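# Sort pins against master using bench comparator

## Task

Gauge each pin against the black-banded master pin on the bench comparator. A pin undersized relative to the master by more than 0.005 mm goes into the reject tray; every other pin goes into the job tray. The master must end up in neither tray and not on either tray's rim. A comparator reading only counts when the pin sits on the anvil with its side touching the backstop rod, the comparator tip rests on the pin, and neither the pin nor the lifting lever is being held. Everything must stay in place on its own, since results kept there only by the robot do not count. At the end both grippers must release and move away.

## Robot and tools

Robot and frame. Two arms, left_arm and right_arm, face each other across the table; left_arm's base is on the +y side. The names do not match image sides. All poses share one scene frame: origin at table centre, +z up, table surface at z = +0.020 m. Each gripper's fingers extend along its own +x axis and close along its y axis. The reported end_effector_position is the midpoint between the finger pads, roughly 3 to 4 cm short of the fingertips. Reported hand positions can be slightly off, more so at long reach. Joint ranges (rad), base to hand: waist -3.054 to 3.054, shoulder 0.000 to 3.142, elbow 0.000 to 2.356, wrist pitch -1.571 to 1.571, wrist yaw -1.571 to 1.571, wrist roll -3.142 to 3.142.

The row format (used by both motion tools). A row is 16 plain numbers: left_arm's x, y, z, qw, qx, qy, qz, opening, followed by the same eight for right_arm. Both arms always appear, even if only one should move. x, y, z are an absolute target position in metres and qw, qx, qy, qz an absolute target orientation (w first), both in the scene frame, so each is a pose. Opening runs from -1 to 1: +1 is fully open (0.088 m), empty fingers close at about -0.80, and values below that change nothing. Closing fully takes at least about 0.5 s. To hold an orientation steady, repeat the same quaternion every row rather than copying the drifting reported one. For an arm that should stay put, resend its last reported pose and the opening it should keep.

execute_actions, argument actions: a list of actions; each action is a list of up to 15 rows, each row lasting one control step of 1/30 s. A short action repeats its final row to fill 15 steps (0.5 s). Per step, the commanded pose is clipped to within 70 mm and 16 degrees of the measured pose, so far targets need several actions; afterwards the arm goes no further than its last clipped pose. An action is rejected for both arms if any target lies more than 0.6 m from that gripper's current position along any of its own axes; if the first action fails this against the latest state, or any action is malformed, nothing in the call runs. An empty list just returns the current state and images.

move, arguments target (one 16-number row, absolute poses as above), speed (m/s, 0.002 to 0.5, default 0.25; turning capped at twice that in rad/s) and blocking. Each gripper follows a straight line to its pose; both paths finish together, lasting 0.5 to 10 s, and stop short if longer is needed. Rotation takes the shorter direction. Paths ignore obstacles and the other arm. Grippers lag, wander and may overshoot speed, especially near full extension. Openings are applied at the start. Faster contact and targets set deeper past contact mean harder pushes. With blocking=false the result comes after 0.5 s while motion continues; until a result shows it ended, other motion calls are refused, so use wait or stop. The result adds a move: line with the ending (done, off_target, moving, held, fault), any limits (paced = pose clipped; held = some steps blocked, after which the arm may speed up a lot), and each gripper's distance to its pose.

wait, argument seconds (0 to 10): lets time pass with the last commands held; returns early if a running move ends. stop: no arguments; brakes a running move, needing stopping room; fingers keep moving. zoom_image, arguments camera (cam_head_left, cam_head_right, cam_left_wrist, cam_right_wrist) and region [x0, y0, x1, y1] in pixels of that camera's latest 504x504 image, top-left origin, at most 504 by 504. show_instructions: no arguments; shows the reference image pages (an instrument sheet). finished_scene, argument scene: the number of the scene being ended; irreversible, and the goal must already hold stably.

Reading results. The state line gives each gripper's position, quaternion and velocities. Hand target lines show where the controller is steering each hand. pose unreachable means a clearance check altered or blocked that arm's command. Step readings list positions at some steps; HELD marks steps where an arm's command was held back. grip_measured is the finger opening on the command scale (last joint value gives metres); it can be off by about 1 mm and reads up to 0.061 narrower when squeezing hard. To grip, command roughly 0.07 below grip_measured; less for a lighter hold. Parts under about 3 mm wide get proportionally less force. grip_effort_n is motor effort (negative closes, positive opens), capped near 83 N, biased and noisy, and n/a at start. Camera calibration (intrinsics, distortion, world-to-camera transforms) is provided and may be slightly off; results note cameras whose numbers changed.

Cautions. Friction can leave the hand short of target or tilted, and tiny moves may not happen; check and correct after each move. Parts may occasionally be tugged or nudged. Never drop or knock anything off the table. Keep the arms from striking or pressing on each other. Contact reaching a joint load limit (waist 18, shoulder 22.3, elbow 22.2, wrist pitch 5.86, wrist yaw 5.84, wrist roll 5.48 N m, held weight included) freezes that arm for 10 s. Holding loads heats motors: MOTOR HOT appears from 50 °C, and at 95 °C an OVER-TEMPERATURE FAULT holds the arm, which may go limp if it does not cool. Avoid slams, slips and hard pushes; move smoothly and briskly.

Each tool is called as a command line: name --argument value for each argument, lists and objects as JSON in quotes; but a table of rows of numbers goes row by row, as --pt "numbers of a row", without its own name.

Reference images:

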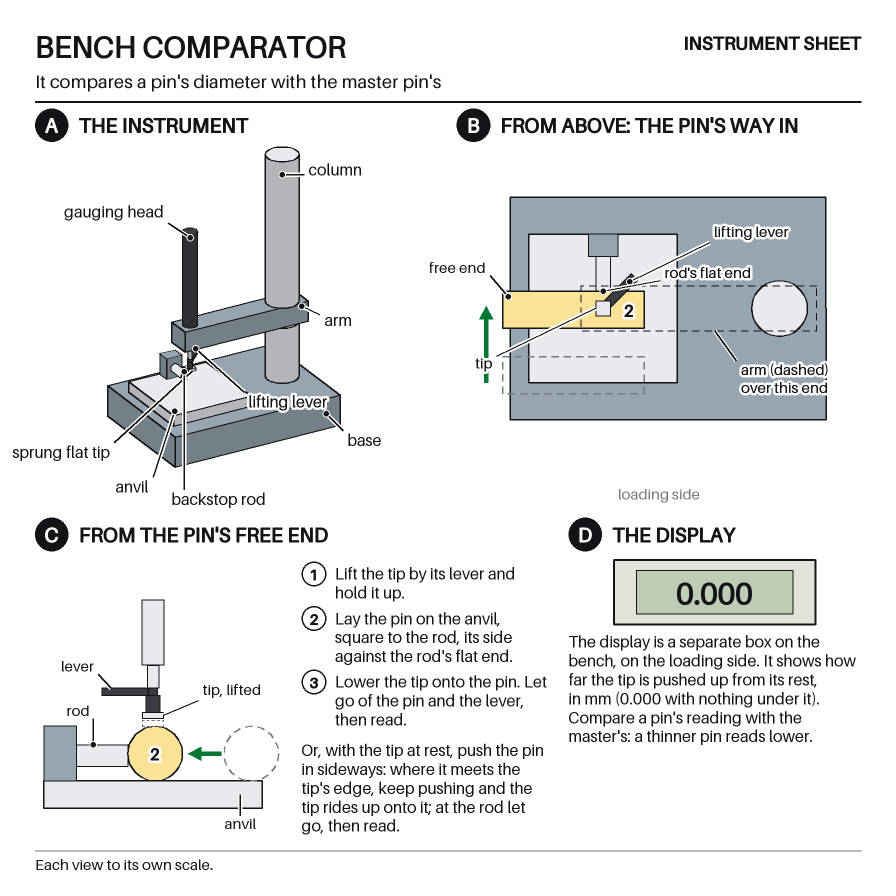

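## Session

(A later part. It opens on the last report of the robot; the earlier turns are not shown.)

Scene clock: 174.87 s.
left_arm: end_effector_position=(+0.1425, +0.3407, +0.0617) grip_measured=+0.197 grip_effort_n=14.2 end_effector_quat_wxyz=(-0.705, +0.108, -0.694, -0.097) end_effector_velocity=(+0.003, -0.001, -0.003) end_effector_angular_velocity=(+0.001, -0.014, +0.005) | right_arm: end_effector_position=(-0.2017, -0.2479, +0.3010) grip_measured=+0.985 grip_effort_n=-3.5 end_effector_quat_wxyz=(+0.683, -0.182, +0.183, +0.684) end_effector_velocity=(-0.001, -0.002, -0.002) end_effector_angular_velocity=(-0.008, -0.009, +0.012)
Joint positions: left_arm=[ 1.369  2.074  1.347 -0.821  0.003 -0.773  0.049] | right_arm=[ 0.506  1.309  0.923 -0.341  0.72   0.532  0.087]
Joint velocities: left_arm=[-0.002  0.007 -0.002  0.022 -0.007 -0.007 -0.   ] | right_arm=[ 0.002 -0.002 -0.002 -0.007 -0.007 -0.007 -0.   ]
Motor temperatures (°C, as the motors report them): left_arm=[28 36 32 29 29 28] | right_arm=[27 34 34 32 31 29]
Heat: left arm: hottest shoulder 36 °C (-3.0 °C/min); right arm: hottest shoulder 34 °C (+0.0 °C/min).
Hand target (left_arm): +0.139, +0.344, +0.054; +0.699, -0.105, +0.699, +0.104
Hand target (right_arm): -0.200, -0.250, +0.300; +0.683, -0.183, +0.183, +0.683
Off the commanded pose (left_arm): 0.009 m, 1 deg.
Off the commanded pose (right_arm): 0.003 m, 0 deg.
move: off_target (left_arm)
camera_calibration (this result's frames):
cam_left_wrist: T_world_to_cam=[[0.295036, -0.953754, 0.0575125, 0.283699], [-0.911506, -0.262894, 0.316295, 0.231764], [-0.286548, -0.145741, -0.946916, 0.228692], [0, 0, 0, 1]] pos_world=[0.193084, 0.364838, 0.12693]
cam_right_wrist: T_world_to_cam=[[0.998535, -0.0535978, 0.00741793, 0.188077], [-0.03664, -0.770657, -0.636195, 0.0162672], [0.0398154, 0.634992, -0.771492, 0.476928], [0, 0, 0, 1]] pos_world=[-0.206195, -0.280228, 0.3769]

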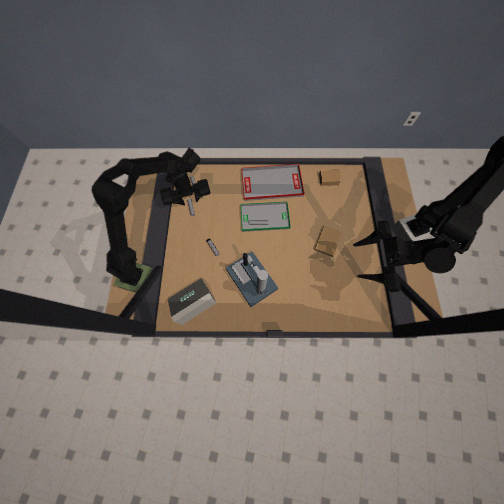

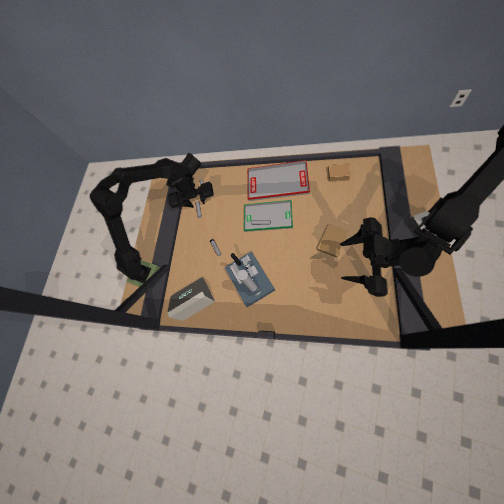

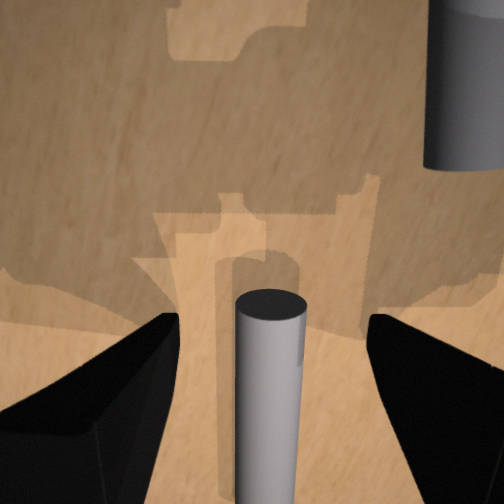

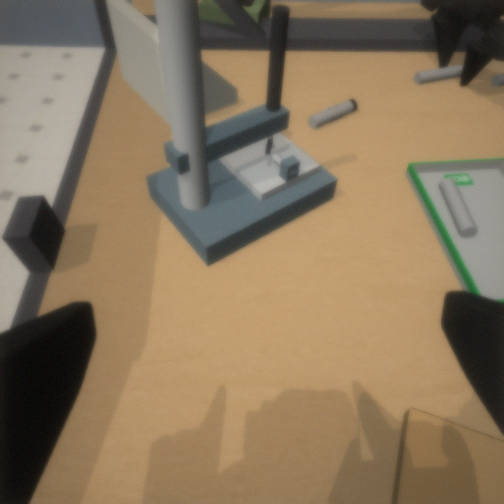

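move --target '[0.140,0.344,0.054,0.6993,-0.1045,0.6993,0.1045,-0.6, -0.2,-0.25,0.3,0.683,-0.183,0.183,0.683,1]'

move --target '[0.140,0.344,0.15,0.6993,-0.1045,0.6993,0.1045,-0.6, -0.2,-0.25,0.3,0.683,-0.183,0.183,0.683,1]' --speed 0.15

move --target '[-0.1428,0.1392,0.13,0.6767,-0.205,0.6767,0.205,-0.6, -0.2,-0.25,0.3,0.683,-0.183,0.183,0.683,1]' --speed 0.2

move --target '[-0.1428,0.1392,0.088,0.6767,-0.205,0.6767,0.205,-0.6, -0.2,-0.25,0.3,0.683,-0.183,0.183,0.683,1]' --speed 0.04

move --target '[-0.126,0.1158,0.095,0.6767,-0.205,0.6767,0.205,-0.6, -0.2,-0.25,0.3,0.683,-0.183,0.183,0.683,1]' --speed 0.02

move --target '[-0.1286,0.1189,0.1015,0.6767,-0.205,0.6767,0.205,-0.1, -0.2,-0.25,0.3,0.683,-0.183,0.183,0.683,1]' --speed 0.02

move --target '[-0.1286,0.1189,0.17,0.6767,-0.205,0.6767,0.205,-0.1, -0.2,-0.25,0.3,0.683,-0.183,0.183,0.683,1]' --speed 0.15

move --target '[-0.263,0.313,0.205,0.6767,-0.205,0.6767,0.205,-0.1, -0.2,-0.25,0.3,0.683,-0.183,0.183,0.683,1]'

wait --seconds 1

Scene clock: 182.13 s.
left_arm: end_effector_position=(+0.1427, +0.3409, +0.0613) grip_measured=-0.518 grip_effort_n=-83.5 end_effector_quat_wxyz=(-0.705, +0.108, -0.694, -0.097) end_effector_velocity=(-0.002, +0.001, +0.000) end_effector_angular_velocity=(+0.010, +0.003, +0.005) | right_arm: end_effector_position=(-0.2017, -0.2479, +0.3010) grip_measured=+0.985 grip_effort_n=-3.5 end_effector_quat_wxyz=(+0.683, -0.182, +0.183, +0.684) end_effector_velocity=(+0.001, -0.000, -0.003) end_effector_angular_velocity=(-0.012, -0.013, +0.007)
Joint positions: left_arm=[ 1.37   2.075  1.347 -0.82   0.003 -0.773  0.014] | right_arm=[ 0.506  1.309  0.923 -0.341  0.72   0.532  0.087]
Joint velocities: left_arm=[-0.002 -0.002 -0.002 -0.007 -0.007 -0.007 -0.   ] | right_arm=[-0.002  0.002 -0.002 -0.007 -0.007 -0.007 -0.   ]
Motor temperatures (°C, as the motors report them): left_arm=[28 36 32 29 29 28] | right_arm=[27 34 34 32 31 29]
Heat: left arm: hottest shoulder 36 °C (-2.0 °C/min); right arm: hottest shoulder 34 °C (+0.0 °C/min).
Hand target (left_arm): +0.140, +0.344, +0.054; +0.699, -0.104, +0.699, +0.105
Hand target (right_arm): -0.200, -0.250, +0.300; +0.683, -0.183, +0.183, +0.683
Off the commanded pose (left_arm): 0.008 m, 1 deg.
Off the commanded pose (right_arm): 0.003 m, 0 deg.
move: done
camera_calibration (this result's frames):
cam_left_wrist: T_world_to_cam=[[0.295398, -0.953658, 0.0572425, 0.283705], [-0.91146, -0.263356, 0.316045, 0.232277], [-0.286324, -0.145533, -0.947016, 0.228292], [0, 0, 0, 1]] pos_world=[0.193271, 0.364954, 0.126546]
cam_right_wrist: T_world_to_cam=[[0.998535, -0.0535978, 0.00741793, 0.188077], [-0.03664, -0.770657, -0.636195, 0.0162672], [0.0398154, 0.634992, -0.771492, 0.476928], [0, 0, 0, 1]] pos_world=[-0.206195, -0.280228, 0.3769]

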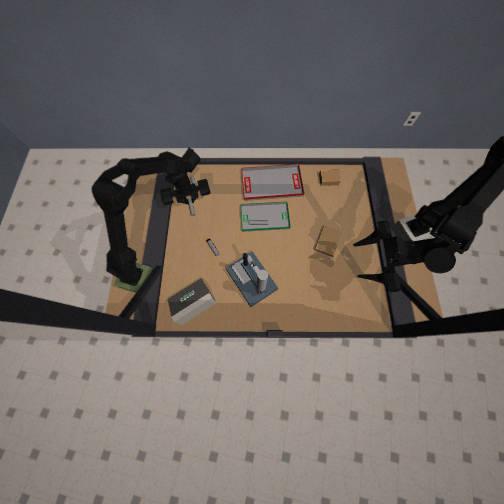

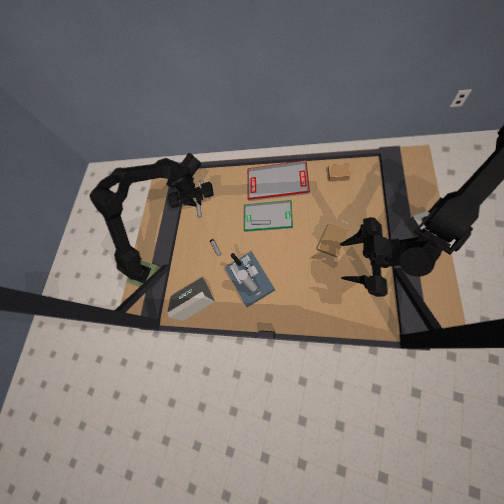

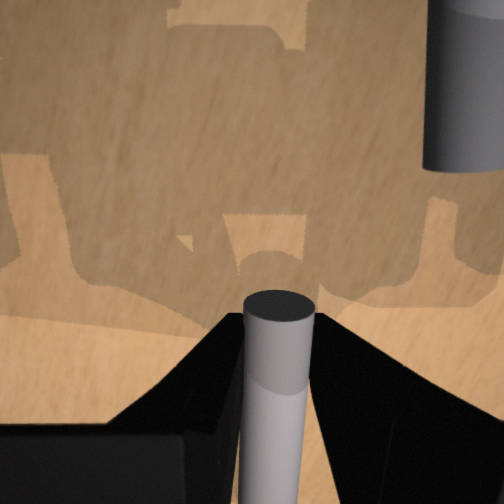

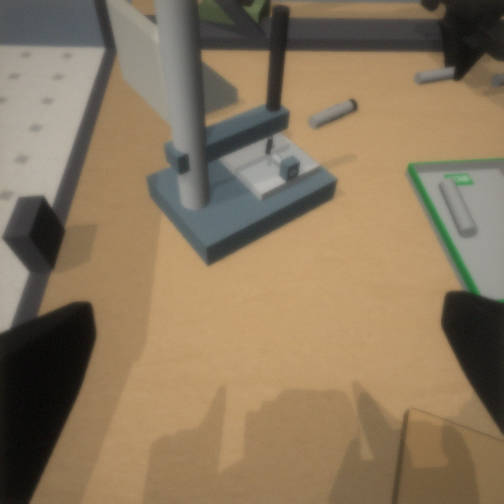

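Scene clock: 183.23 s.
left_arm: end_effector_position=(+0.1372, +0.3438, +0.1431) grip_measured=-0.518 grip_effort_n=-83.5 end_effector_quat_wxyz=(-0.694, +0.100, -0.706, -0.106) end_effector_velocity=(-0.001, +0.003, +0.008) end_effector_angular_velocity=(+0.023, -0.004, -0.010) | right_arm: end_effector_position=(-0.2017, -0.2479, +0.3010) grip_measured=+0.985 grip_effort_n=-3.0 end_effector_quat_wxyz=(+0.683, -0.182, +0.183, +0.684) end_effector_velocity=(+0.002, +0.000, -0.003) end_effector_angular_velocity=(-0.012, -0.013, +0.002)
Joint positions: left_arm=[ 1.37   1.982  1.552 -1.161  0.003 -0.774  0.014] | right_arm=[ 0.506  1.309  0.923 -0.341  0.72   0.532  0.087]
Joint velocities: left_arm=[-0.002 -0.007  0.022 -0.037 -0.022  0.007 -0.   ] | right_arm=[-0.007  0.002 -0.002 -0.007 -0.007 -0.007 -0.   ]
Motor temperatures (°C, as the motors report them): left_arm=[28 37 32 29 29 28] | right_arm=[27 34 34 32 31 29]
Heat: left arm: hottest shoulder 37 °C (-1.0 °C/min); right arm: hottest shoulder 34 °C (+0.0 °C/min).
Hand target (left_arm): +0.140, +0.344, +0.150; +0.699, -0.105, +0.699, +0.105
Hand target (right_arm): -0.200, -0.250, +0.300; +0.683, -0.183, +0.183, +0.683
Off the commanded pose (left_arm): 0.007 m, 1 deg.
Off the commanded pose (right_arm): 0.003 m, 0 deg.
move: done
camera_calibration (this result's frames):
cam_left_wrist: T_world_to_cam=[[0.297685, -0.954248, 0.0281912, 0.287469], [-0.899206, -0.270352, 0.344002, 0.198855], [-0.320642, -0.127754, -0.938545, 0.301997], [0, 0, 0, 1]] pos_world=[0.19007, 0.366659, 0.206927]
cam_right_wrist: T_world_to_cam=[[0.998535, -0.0535978, 0.00741793, 0.188077], [-0.03664, -0.770657, -0.636195, 0.0162672], [0.0398154, 0.634992, -0.771492, 0.476928], [0, 0, 0, 1]] pos_world=[-0.206195, -0.280228, 0.3769]

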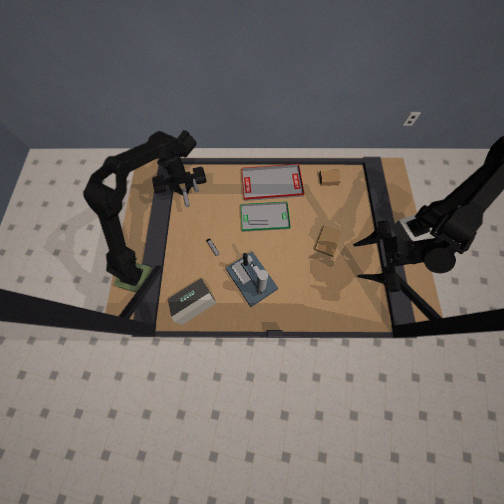

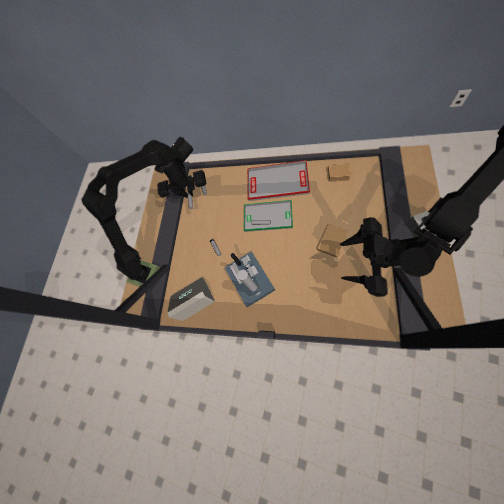

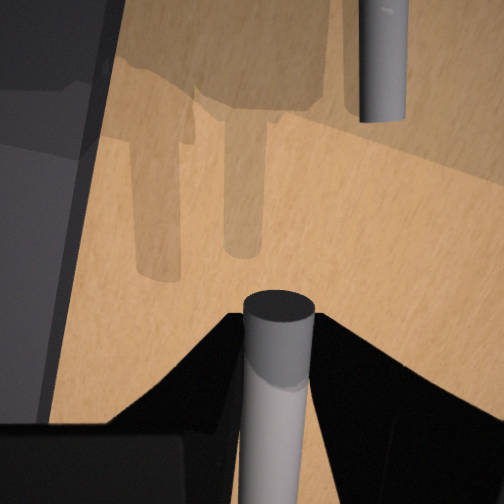

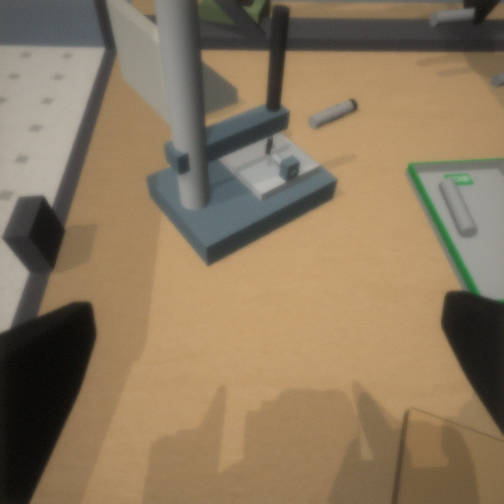

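Scene clock: 185.50 s.
left_arm: end_effector_position=(-0.1392, +0.1421, +0.1300) grip_measured=-0.518 grip_effort_n=-83.5 end_effector_quat_wxyz=(-0.679, +0.201, -0.674, -0.209) end_effector_velocity=(-0.003, -0.003, -0.000) end_effector_angular_velocity=(+0.001, +0.007, +0.015) | right_arm: end_effector_position=(-0.2017, -0.2479, +0.3010) grip_measured=+0.985 grip_effort_n=-4.0 end_effector_quat_wxyz=(+0.683, -0.182, +0.183, +0.684) end_effector_velocity=(+0.003, -0.000, -0.001) end_effector_angular_velocity=(-0.001, -0.002, -0.012)
Joint positions: left_arm=[ 0.413  2.014  1.547 -1.115 -0.005 -2.027  0.014] | right_arm=[ 0.506  1.309  0.923 -0.341  0.72   0.532  0.087]
Joint velocities: left_arm=[-0.007  0.012  0.017 -0.007  0.007 -0.022 -0.   ] | right_arm=[-0.002 -0.002 -0.002 -0.007  0.007  0.007  0.   ]
Motor temperatures (°C, as the motors report them): left_arm=[28 37 32 29 29 28] | right_arm=[27 34 34 32 31 29]
Heat: left arm: hottest shoulder 37 °C (-1.0 °C/min); right arm: hottest shoulder 34 °C (+0.0 °C/min).
Hand target (left_arm): -0.140, +0.139, +0.130; +0.681, -0.202, +0.673, +0.208
Hand target (right_arm): -0.200, -0.250, +0.300; +0.683, -0.183, +0.183, +0.683
Off the commanded pose (left_arm): 0.005 m, 1 deg.
Off the commanded pose (right_arm): 0.003 m, 0 deg.
move: done
camera_calibration (this result's frames):
cam_left_wrist: T_world_to_cam=[[0.562605, -0.826122, 0.0316037, 0.195888], [-0.788653, -0.524836, 0.320272, -0.0449995], [-0.247997, -0.205111, -0.946798, 0.197493], [0, 0, 0, 1]] pos_world=[-0.0967186, 0.178718, 0.195207]
cam_right_wrist: T_world_to_cam=[[0.998535, -0.0535978, 0.00741793, 0.188077], [-0.03664, -0.770657, -0.636195, 0.0162672], [0.0398154, 0.634992, -0.771492, 0.476928], [0, 0, 0, 1]] pos_world=[-0.206195, -0.280228, 0.3769]

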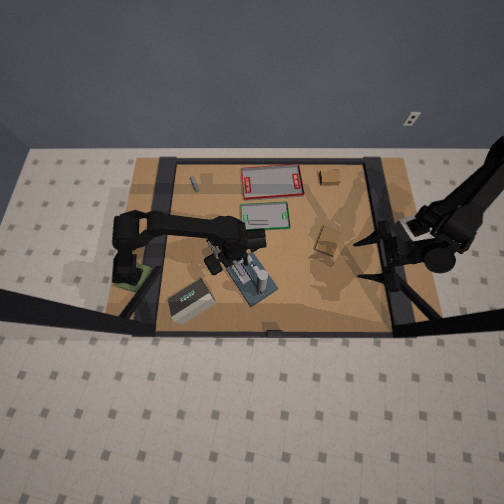

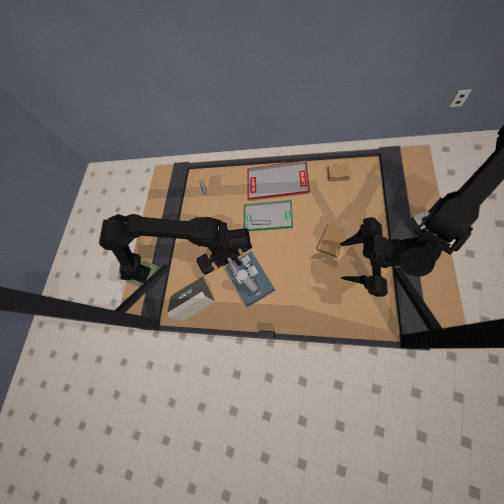

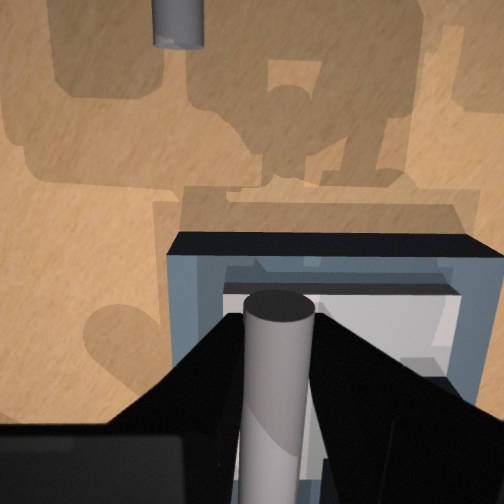

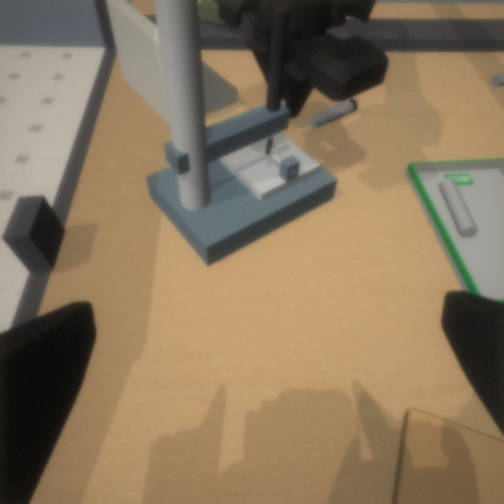

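Scene clock: 186.80 s.
left_arm: end_effector_position=(-0.1397, +0.1371, +0.0995) grip_measured=-0.518 grip_effort_n=-83.5 end_effector_quat_wxyz=(-0.677, +0.213, -0.676, -0.199) end_effector_velocity=(-0.000, +0.002, -0.002) end_effector_angular_velocity=(+0.003, -0.007, +0.005) | right_arm: end_effector_position=(-0.2017, -0.2479, +0.3010) grip_measured=+0.985 grip_effort_n=-3.0 end_effector_quat_wxyz=(+0.683, -0.182, +0.183, +0.684) end_effector_velocity=(-0.000, +0.000, +0.000) end_effector_angular_velocity=(+0.001, +0.015, -0.001)
Joint positions: left_arm=[ 0.41   2.04   1.459 -0.971 -0.005 -2.032  0.014] | right_arm=[ 0.506  1.309  0.923 -0.341  0.72   0.532  0.087]
Joint velocities: left_arm=[-0.002 -0.002 -0.012  0.007 -0.007 -0.007 -0.   ] | right_arm=[-0.002 -0.002 -0.002  0.007 -0.007  0.007  0.   ]
Motor temperatures (°C, as the motors report them): left_arm=[28 37 32 29 29 28] | right_arm=[27 34 34 32 31 29]
Heat: left arm: hottest shoulder 37 °C (+0.0 °C/min); right arm: hottest shoulder 34 °C (+0.0 °C/min).
Hand target (left_arm): -0.143, +0.140, +0.088; +0.677, -0.205, +0.677, +0.205
Hand target (right_arm): -0.200, -0.250, +0.300; +0.683, -0.183, +0.183, +0.683
Off the commanded pose (left_arm): 0.012 m, 1 deg.
Off the commanded pose (right_arm): 0.003 m, 0 deg.
move: off_target (left_arm)
camera_calibration (this result's frames):
cam_left_wrist: T_world_to_cam=[[0.564625, -0.823224, 0.0591587, 0.19015], [-0.788573, -0.516923, 0.333083, -0.0406322], [-0.243622, -0.234718, -0.94104, 0.171647], [0, 0, 0, 1]] pos_world=[-0.0975883, 0.175821, 0.163811]
cam_right_wrist: T_world_to_cam=[[0.998535, -0.0535978, 0.00741793, 0.188077], [-0.03664, -0.770657, -0.636195, 0.0162672], [0.0398154, 0.634992, -0.771492, 0.476928], [0, 0, 0, 1]] pos_world=[-0.206195, -0.280228, 0.3769]

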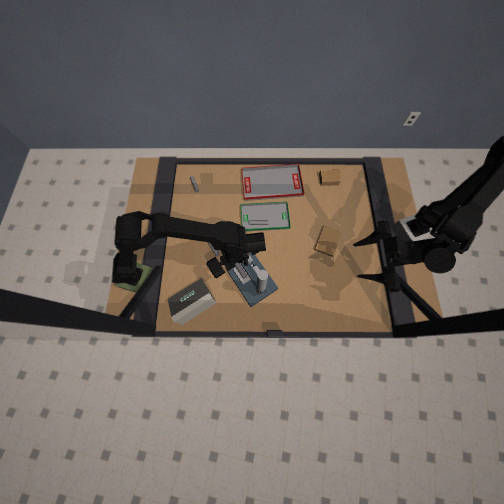

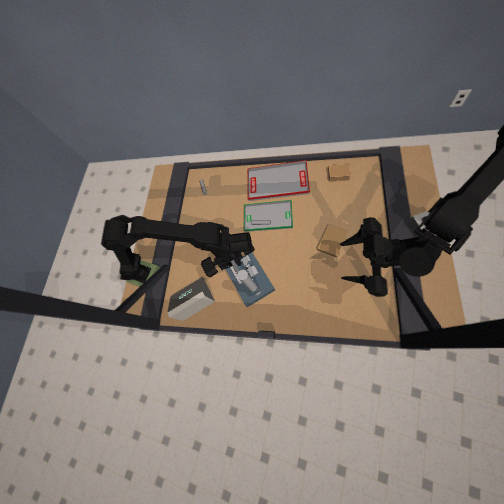

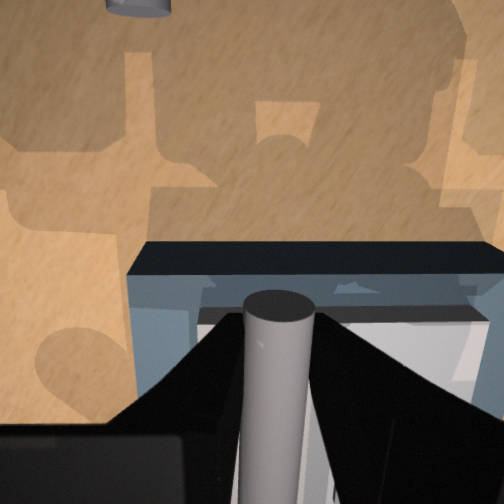

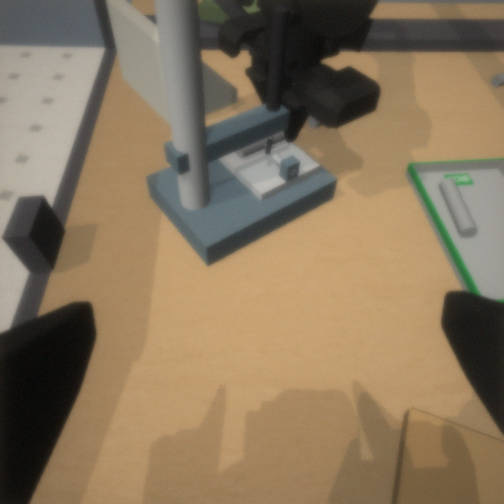

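Scene clock: 188.33 s.
left_arm: end_effector_position=(-0.1280, +0.1184, +0.1018) grip_measured=-0.518 grip_effort_n=-83.5 end_effector_quat_wxyz=(-0.677, +0.207, -0.677, -0.201) end_effector_velocity=(+0.004, +0.001, +0.001) end_effector_angular_velocity=(+0.015, -0.020, +0.025) | right_arm: end_effector_position=(-0.2017, -0.2479, +0.3010) grip_measured=+0.985 grip_effort_n=-3.5 end_effector_quat_wxyz=(+0.683, -0.182, +0.183, +0.684) end_effector_velocity=(+0.001, -0.001, -0.002) end_effector_angular_velocity=(-0.008, +0.004, -0.001)
Joint positions: left_arm=[ 0.434  2.12   1.591 -1.033 -0.002 -2.003  0.014] | right_arm=[ 0.506  1.309  0.923 -0.341  0.72   0.532  0.087]
Joint velocities: left_arm=[ 0.002  0.007  0.017 -0.022 -0.022 -0.022 -0.   ] | right_arm=[-0.002 -0.002 -0.002 -0.007 -0.007  0.007 -0.   ]
Motor temperatures (°C, as the motors report them): left_arm=[28 37 32 29 29 28] | right_arm=[27 34 34 32 31 29]
Heat: left arm: hottest shoulder 37 °C (+0.0 °C/min); right arm: hottest shoulder 34 °C (+0.0 °C/min).
Hand target (left_arm): -0.126, +0.116, +0.095; +0.676, -0.205, +0.677, +0.205
Hand target (right_arm): -0.200, -0.250, +0.300; +0.683, -0.183, +0.183, +0.683
Off the commanded pose (left_arm): 0.008 m, 1 deg.
Off the commanded pose (right_arm): 0.003 m, 0 deg.
move: done
camera_calibration (this result's frames):
cam_left_wrist: T_world_to_cam=[[0.56009, -0.827001, 0.0486718, 0.168928], [-0.790197, -0.515674, 0.331164, -0.0419894], [-0.248774, -0.223942, -0.942317, 0.170405], [0, 0, 0, 1]] pos_world=[-0.0854021, 0.156212, 0.166259]
cam_right_wrist: T_world_to_cam=[[0.998535, -0.0535978, 0.00741793, 0.188077], [-0.03664, -0.770657, -0.636195, 0.0162672], [0.0398154, 0.634992, -0.771492, 0.476928], [0, 0, 0, 1]] pos_world=[-0.206195, -0.280228, 0.3769]

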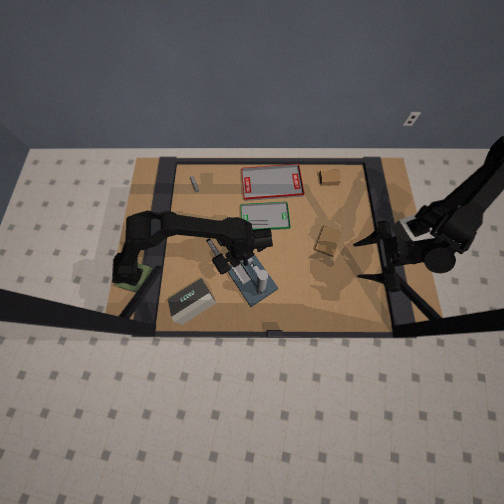

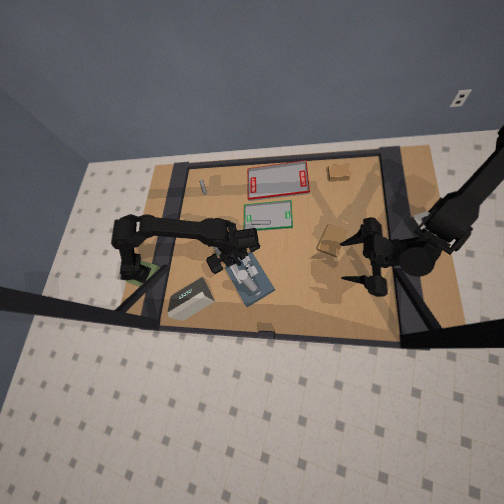

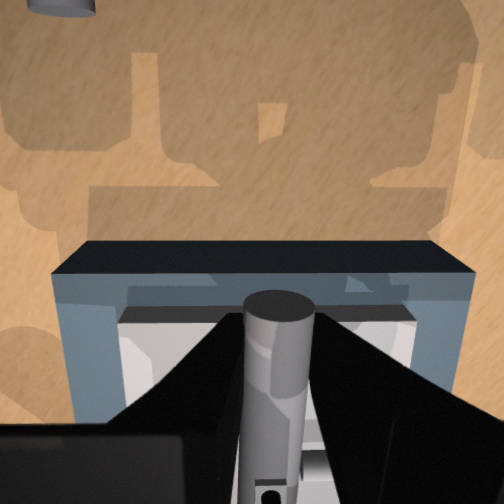

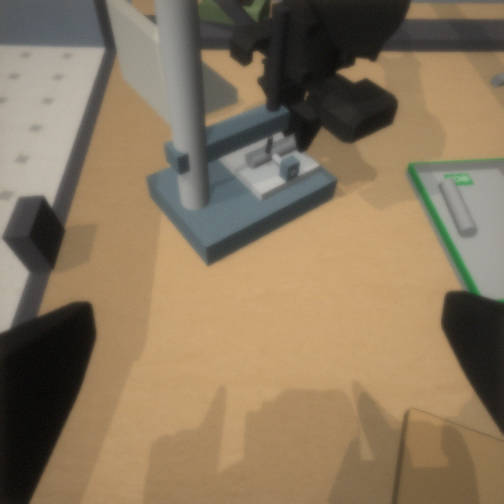

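Scene clock: 189.03 s.
left_arm: end_effector_position=(-0.1282, +0.1202, +0.1016) grip_measured=-0.105 grip_effort_n=14.2 end_effector_quat_wxyz=(-0.678, +0.205, -0.676, -0.204) end_effector_velocity=(-0.001, +0.008, +0.000) end_effector_angular_velocity=(+0.037, -0.002, +0.005) | right_arm: end_effector_position=(-0.2017, -0.2479, +0.3010) grip_measured=+0.985 grip_effort_n=-3.5 end_effector_quat_wxyz=(+0.683, -0.182, +0.183, +0.684) end_effector_velocity=(-0.000, +0.000, +0.000) end_effector_angular_velocity=(+0.001, +0.002, +0.007)
Joint positions: left_arm=[ 0.434  2.12   1.591 -1.041 -0.002 -2.004  0.034] | right_arm=[ 0.506  1.309  0.923 -0.341  0.72   0.532  0.087]
Joint velocities: left_arm=[-0.002 -0.002 -0.002 -0.037 -0.007 -0.007  0.001] | right_arm=[-0.002 -0.002 -0.002  0.007 -0.007 -0.007 -0.   ]
Motor temperatures (°C, as the motors report them): left_arm=[28 37 32 29 29 28] | right_arm=[27 34 34 32 31 29]
Heat: left arm: hottest shoulder 37 °C (+0.0 °C/min); right arm: hottest shoulder 34 °C (+0.0 °C/min).
Hand target (left_arm): -0.129, +0.119, +0.101; +0.677, -0.205, +0.677, +0.205
Hand target (right_arm): -0.200, -0.250, +0.300; +0.683, -0.183, +0.183, +0.683
Off the commanded pose (left_arm): 0.001 m, 0 deg.
Off the commanded pose (right_arm): 0.003 m, 0 deg.
move: done
camera_calibration (this result's frames):
cam_left_wrist: T_world_to_cam=[[0.561096, -0.826747, 0.0407507, 0.171515], [-0.789161, -0.519433, 0.32774, -0.0402839], [-0.249791, -0.216053, -0.943889, 0.169682], [0, 0, 0, 1]] pos_world=[-0.0856417, 0.157535, 0.166374]
cam_right_wrist: T_world_to_cam=[[0.998535, -0.0535978, 0.00741793, 0.188077], [-0.03664, -0.770657, -0.636195, 0.0162672], [0.0398154, 0.634992, -0.771492, 0.476928], [0, 0, 0, 1]] pos_world=[-0.206195, -0.280228, 0.3769]

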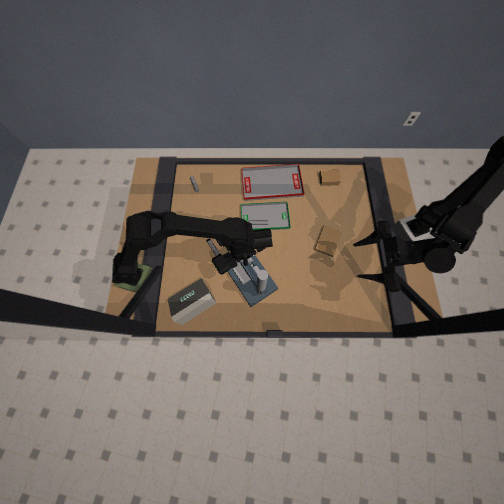

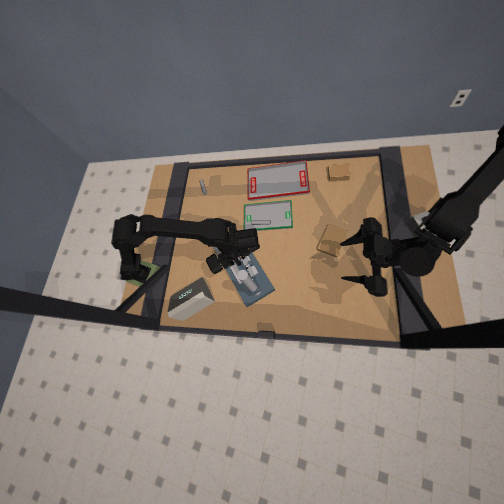

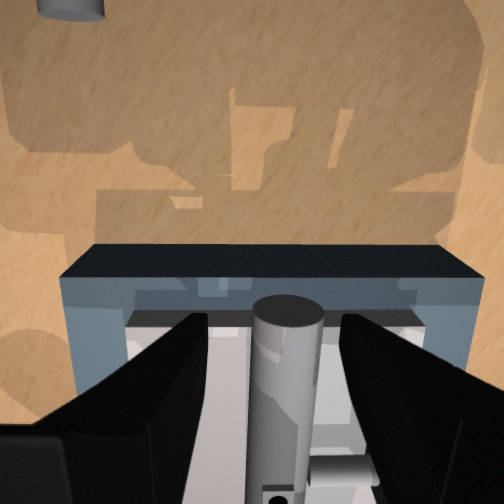

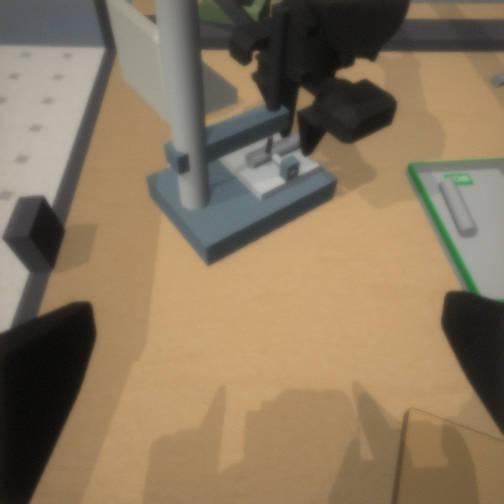

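Scene clock: 190.07 s.
left_arm: end_effector_position=(-0.1283, +0.1204, +0.1668) grip_measured=-0.103 grip_effort_n=14.2 end_effector_quat_wxyz=(-0.678, +0.201, -0.676, -0.207) end_effector_velocity=(-0.002, -0.000, +0.001) end_effector_angular_velocity=(+0.001, +0.008, +0.005) | right_arm: end_effector_position=(-0.2017, -0.2479, +0.3010) grip_measured=+0.985 grip_effort_n=-3.0 end_effector_quat_wxyz=(+0.683, -0.182, +0.183, +0.684) end_effector_velocity=(-0.002, -0.002, -0.006) end_effector_angular_velocity=(-0.022, -0.023, +0.030)
Joint positions: left_arm=[ 0.434  2.084  1.798 -1.294 -0.002 -2.004  0.034] | right_arm=[ 0.506  1.309  0.923 -0.341  0.72   0.532  0.087]
Joint velocities: left_arm=[-0.002  0.002  0.007 -0.007  0.007 -0.007 -0.   ] | right_arm=[ 0.002  0.002 -0.007 -0.007 -0.022 -0.022 -0.   ]
Motor temperatures (°C, as the motors report them): left_arm=[28 37 32 29 29 28] | right_arm=[27 34 34 32 31 29]
Heat: left arm: hottest shoulder 37 °C (+0.0 °C/min); right arm: hottest shoulder 34 °C (+0.0 °C/min).
Hand target (left_arm): -0.129, +0.118, +0.170; +0.677, -0.205, +0.677, +0.205
Hand target (right_arm): -0.200, -0.250, +0.300; +0.683, -0.183, +0.183, +0.683
Off the commanded pose (left_arm): 0.004 m, 1 deg.
Off the commanded pose (right_arm): 0.003 m, 0 deg.
move: done
camera_calibration (this result's frames):
cam_left_wrist: T_world_to_cam=[[0.561463, -0.826864, 0.0324864, 0.170432], [-0.788507, -0.522683, 0.324128, -0.0605149], [-0.251029, -0.207601, -0.945455, 0.230331], [0, 0, 0, 1]] pos_world=[-0.085588, 0.157111, 0.231845]
cam_right_wrist: T_world_to_cam=[[0.998535, -0.0535978, 0.00741793, 0.188077], [-0.03664, -0.770657, -0.636195, 0.0162672], [0.0398154, 0.634992, -0.771492, 0.476928], [0, 0, 0, 1]] pos_world=[-0.206195, -0.280228, 0.3769]

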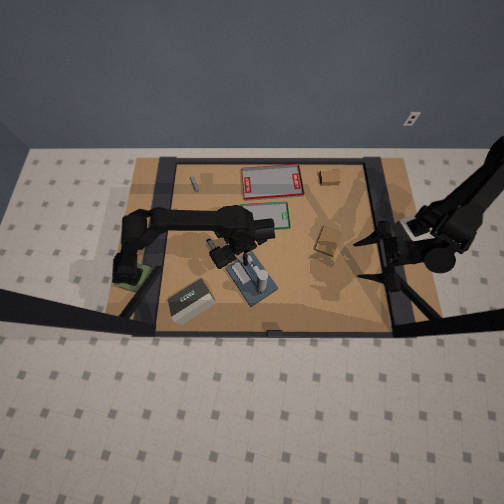

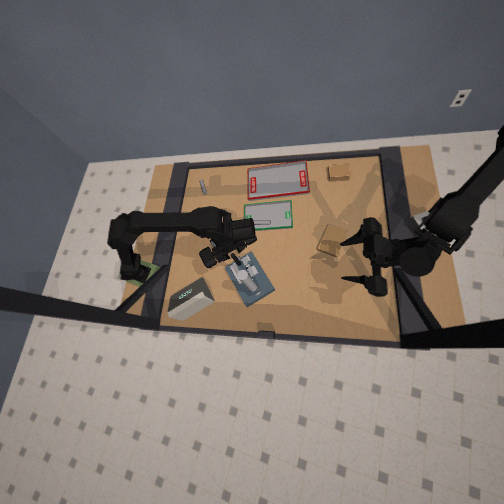

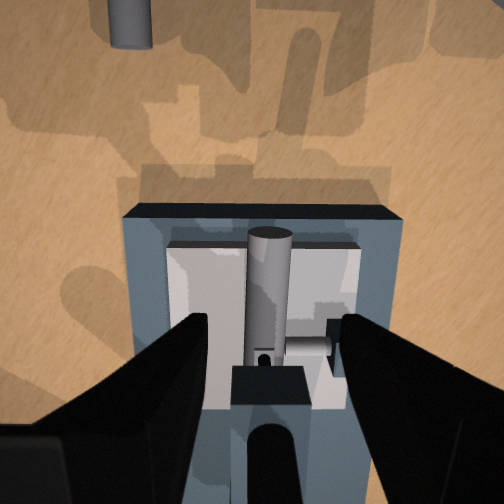

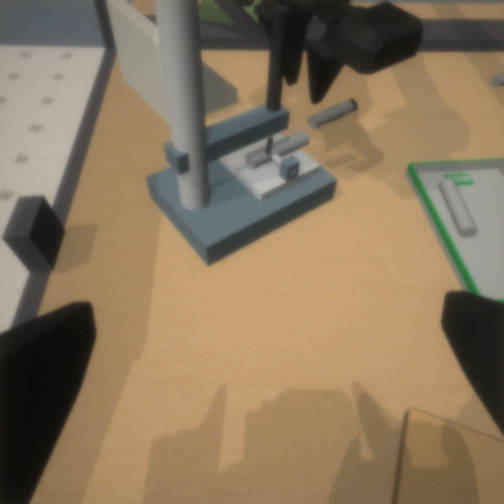

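Scene clock: 191.67 s.
left_arm: end_effector_position=(-0.2640, +0.3084, +0.2075) grip_measured=-0.103 grip_effort_n=14.2 end_effector_quat_wxyz=(-0.677, +0.207, -0.676, -0.203) end_effector_velocity=(+0.002, +0.006, -0.001) end_effector_angular_velocity=(+0.018, -0.030, +0.005) | right_arm: end_effector_position=(-0.2017, -0.2479, +0.3010) grip_measured=+0.985 grip_effort_n=-3.5 end_effector_quat_wxyz=(+0.683, -0.182, +0.183, +0.684) end_effector_velocity=(+0.001, -0.001, -0.002) end_effector_angular_velocity=(-0.008, +0.004, -0.001)
Joint positions: left_arm=[-0.067  1.368  1.13  -1.329 -0.004 -2.508  0.034] | right_arm=[ 0.506  1.309  0.923 -0.341  0.72   0.532  0.087]
Joint velocities: left_arm=[-0.017 -0.002 -0.007 -0.022 -0.022 -0.022 -0.   ] | right_arm=[-0.002 -0.002 -0.002 -0.007 -0.007  0.007 -0.   ]
Motor temperatures (°C, as the motors report them): left_arm=[28 37 32 29 29 28] | right_arm=[27 34 34 32 31 29]
Heat: left arm: hottest shoulder 37 °C (+0.0 °C/min); right arm: hottest shoulder 34 °C (+0.0 °C/min).
Hand target (left_arm): -0.263, +0.312, +0.206; +0.679, -0.205, +0.674, +0.205
Hand target (right_arm): -0.200, -0.250, +0.300; +0.683, -0.183, +0.183, +0.683
Off the commanded pose (left_arm): 0.005 m, 0 deg.
Off the commanded pose (right_arm): 0.003 m, 0 deg.
move: done
camera_calibration (this result's frames):
cam_left_wrist: T_world_to_cam=[[0.563288, -0.825031, 0.0450649, 0.39808], [-0.787892, -0.519903, 0.330041, -0.0843666], [-0.248865, -0.221414, -0.94289, 0.278041], [0, 0, 0, 1]] pos_world=[-0.221511, 0.346128, 0.272067]
cam_right_wrist: T_world_to_cam=[[0.998535, -0.0535978, 0.00741793, 0.188077], [-0.03664, -0.770657, -0.636195, 0.0162672], [0.0398154, 0.634992, -0.771492, 0.476928], [0, 0, 0, 1]] pos_world=[-0.206195, -0.280228, 0.3769]

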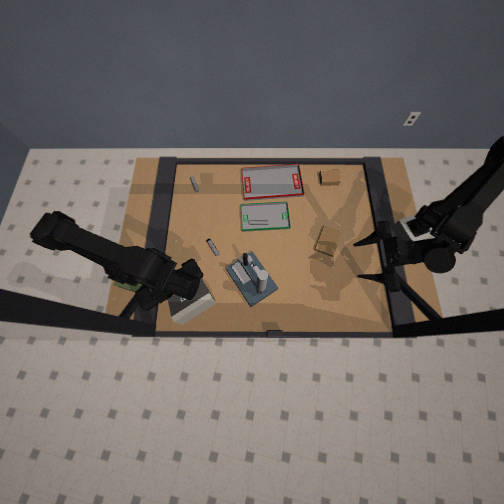

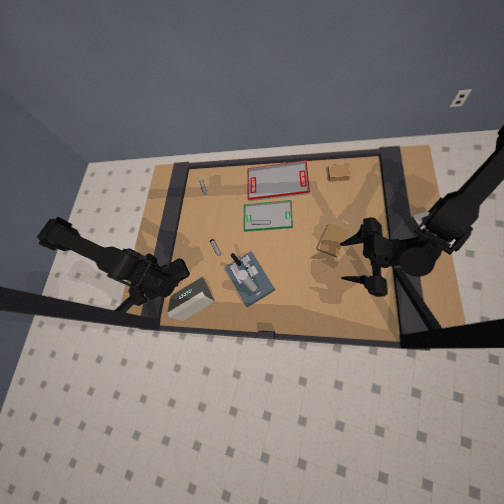

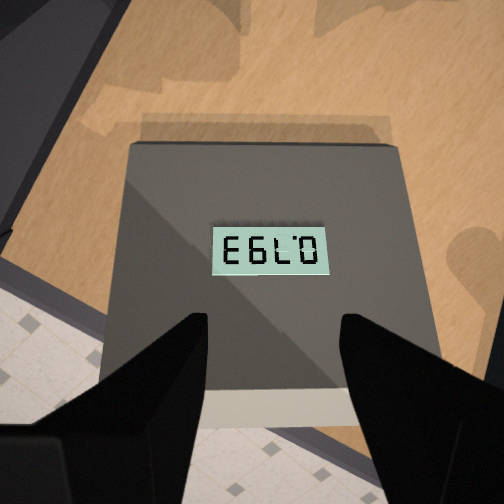

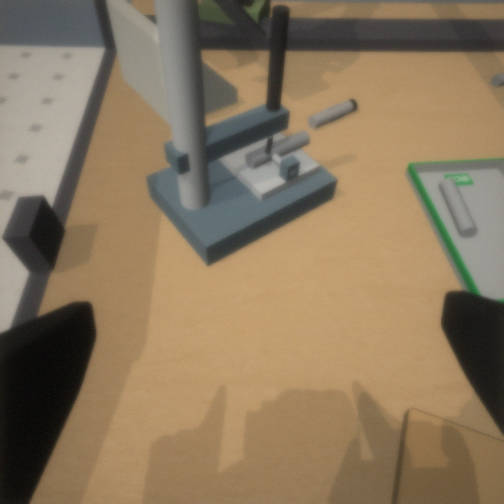

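Scene clock: 192.67 s.
left_arm: end_effector_position=(-0.2642, +0.3087, +0.2076) grip_measured=-0.103 grip_effort_n=14.2 end_effector_quat_wxyz=(-0.677, +0.207, -0.676, -0.203) end_effector_velocity=(-0.000, -0.002, +0.001) end_effector_angular_velocity=(-0.014, -0.003, +0.005) | right_arm: end_effector_position=(-0.2017, -0.2479, +0.3010) grip_measured=+0.985 grip_effort_n=-3.0 end_effector_quat_wxyz=(+0.683, -0.182, +0.183, +0.684) end_effector_velocity=(+0.001, -0.001, -0.002) end_effector_angular_velocity=(-0.008, -0.009, +0.007)
Joint positions: left_arm=[-0.069  1.367  1.129 -1.33  -0.004 -2.509  0.034] | right_arm=[ 0.506  1.309  0.923 -0.341  0.72   0.532  0.087]
Joint velocities: left_arm=[-0.002 -0.002  0.002  0.007 -0.007 -0.007 -0.   ] | right_arm=[-0.002 -0.002 -0.002 -0.007 -0.007 -0.007 -0.   ]
Motor temperatures (°C, as the motors report them): left_arm=[28 37 32 29 29 28] | right_arm=[27 34 34 32 31 29]
Heat: left arm: hottest shoulder 37 °C (+0.0 °C/min); right arm: hottest shoulder 34 °C (+0.0 °C/min).
Hand target (left_arm): -0.263, +0.312, +0.206; +0.680, -0.205, +0.674, +0.205
Hand target (right_arm): -0.200, -0.250, +0.300; +0.683, -0.183, +0.183, +0.683
Off the commanded pose (left_arm): 0.005 m, 0 deg.
Off the commanded pose (right_arm): 0.003 m, 0 deg.
wait: 1.00 s; at rest by 0.17 s
camera_calibration (this result's frames):
cam_left_wrist: T_world_to_cam=[[0.563288, -0.825031, 0.045064, 0.398464], [-0.787889, -0.519902, 0.330049, -0.0844261], [-0.248872, -0.221418, -0.942888, 0.278096], [0, 0, 0, 1]] pos_world=[-0.221758, 0.346427, 0.272122]
cam_right_wrist: T_world_to_cam=[[0.998535, -0.0535978, 0.00741793, 0.188077], [-0.03664, -0.770657, -0.636195, 0.0162672], [0.0398154, 0.634992, -0.771492, 0.476928], [0, 0, 0, 1]] pos_world=[-0.206195, -0.280228, 0.3769]

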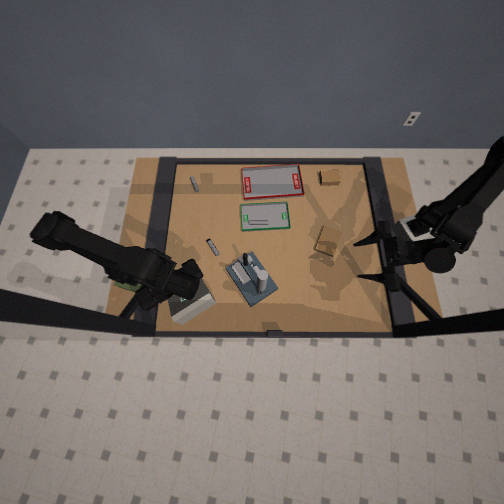

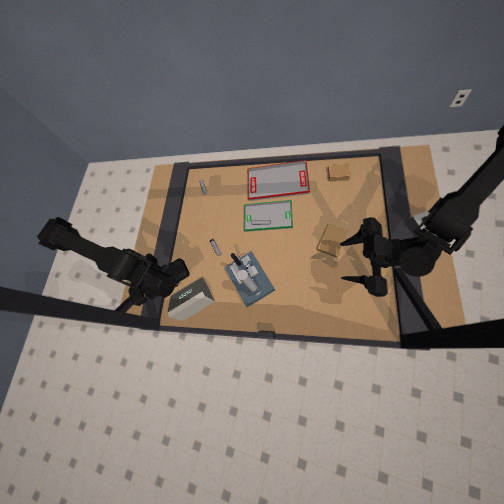

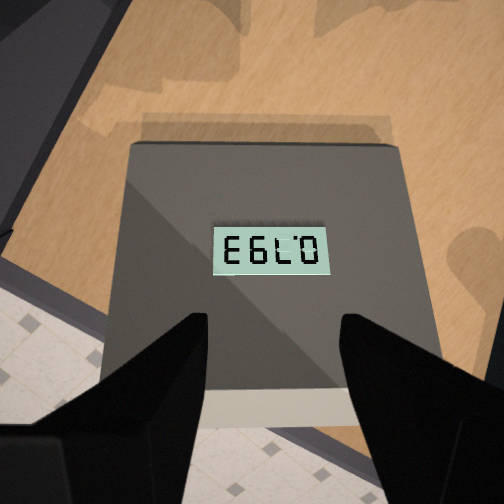

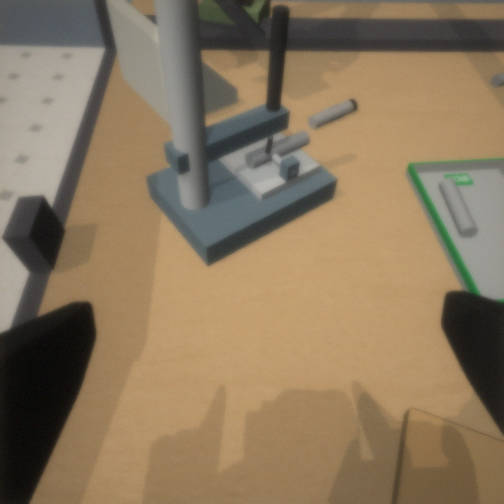

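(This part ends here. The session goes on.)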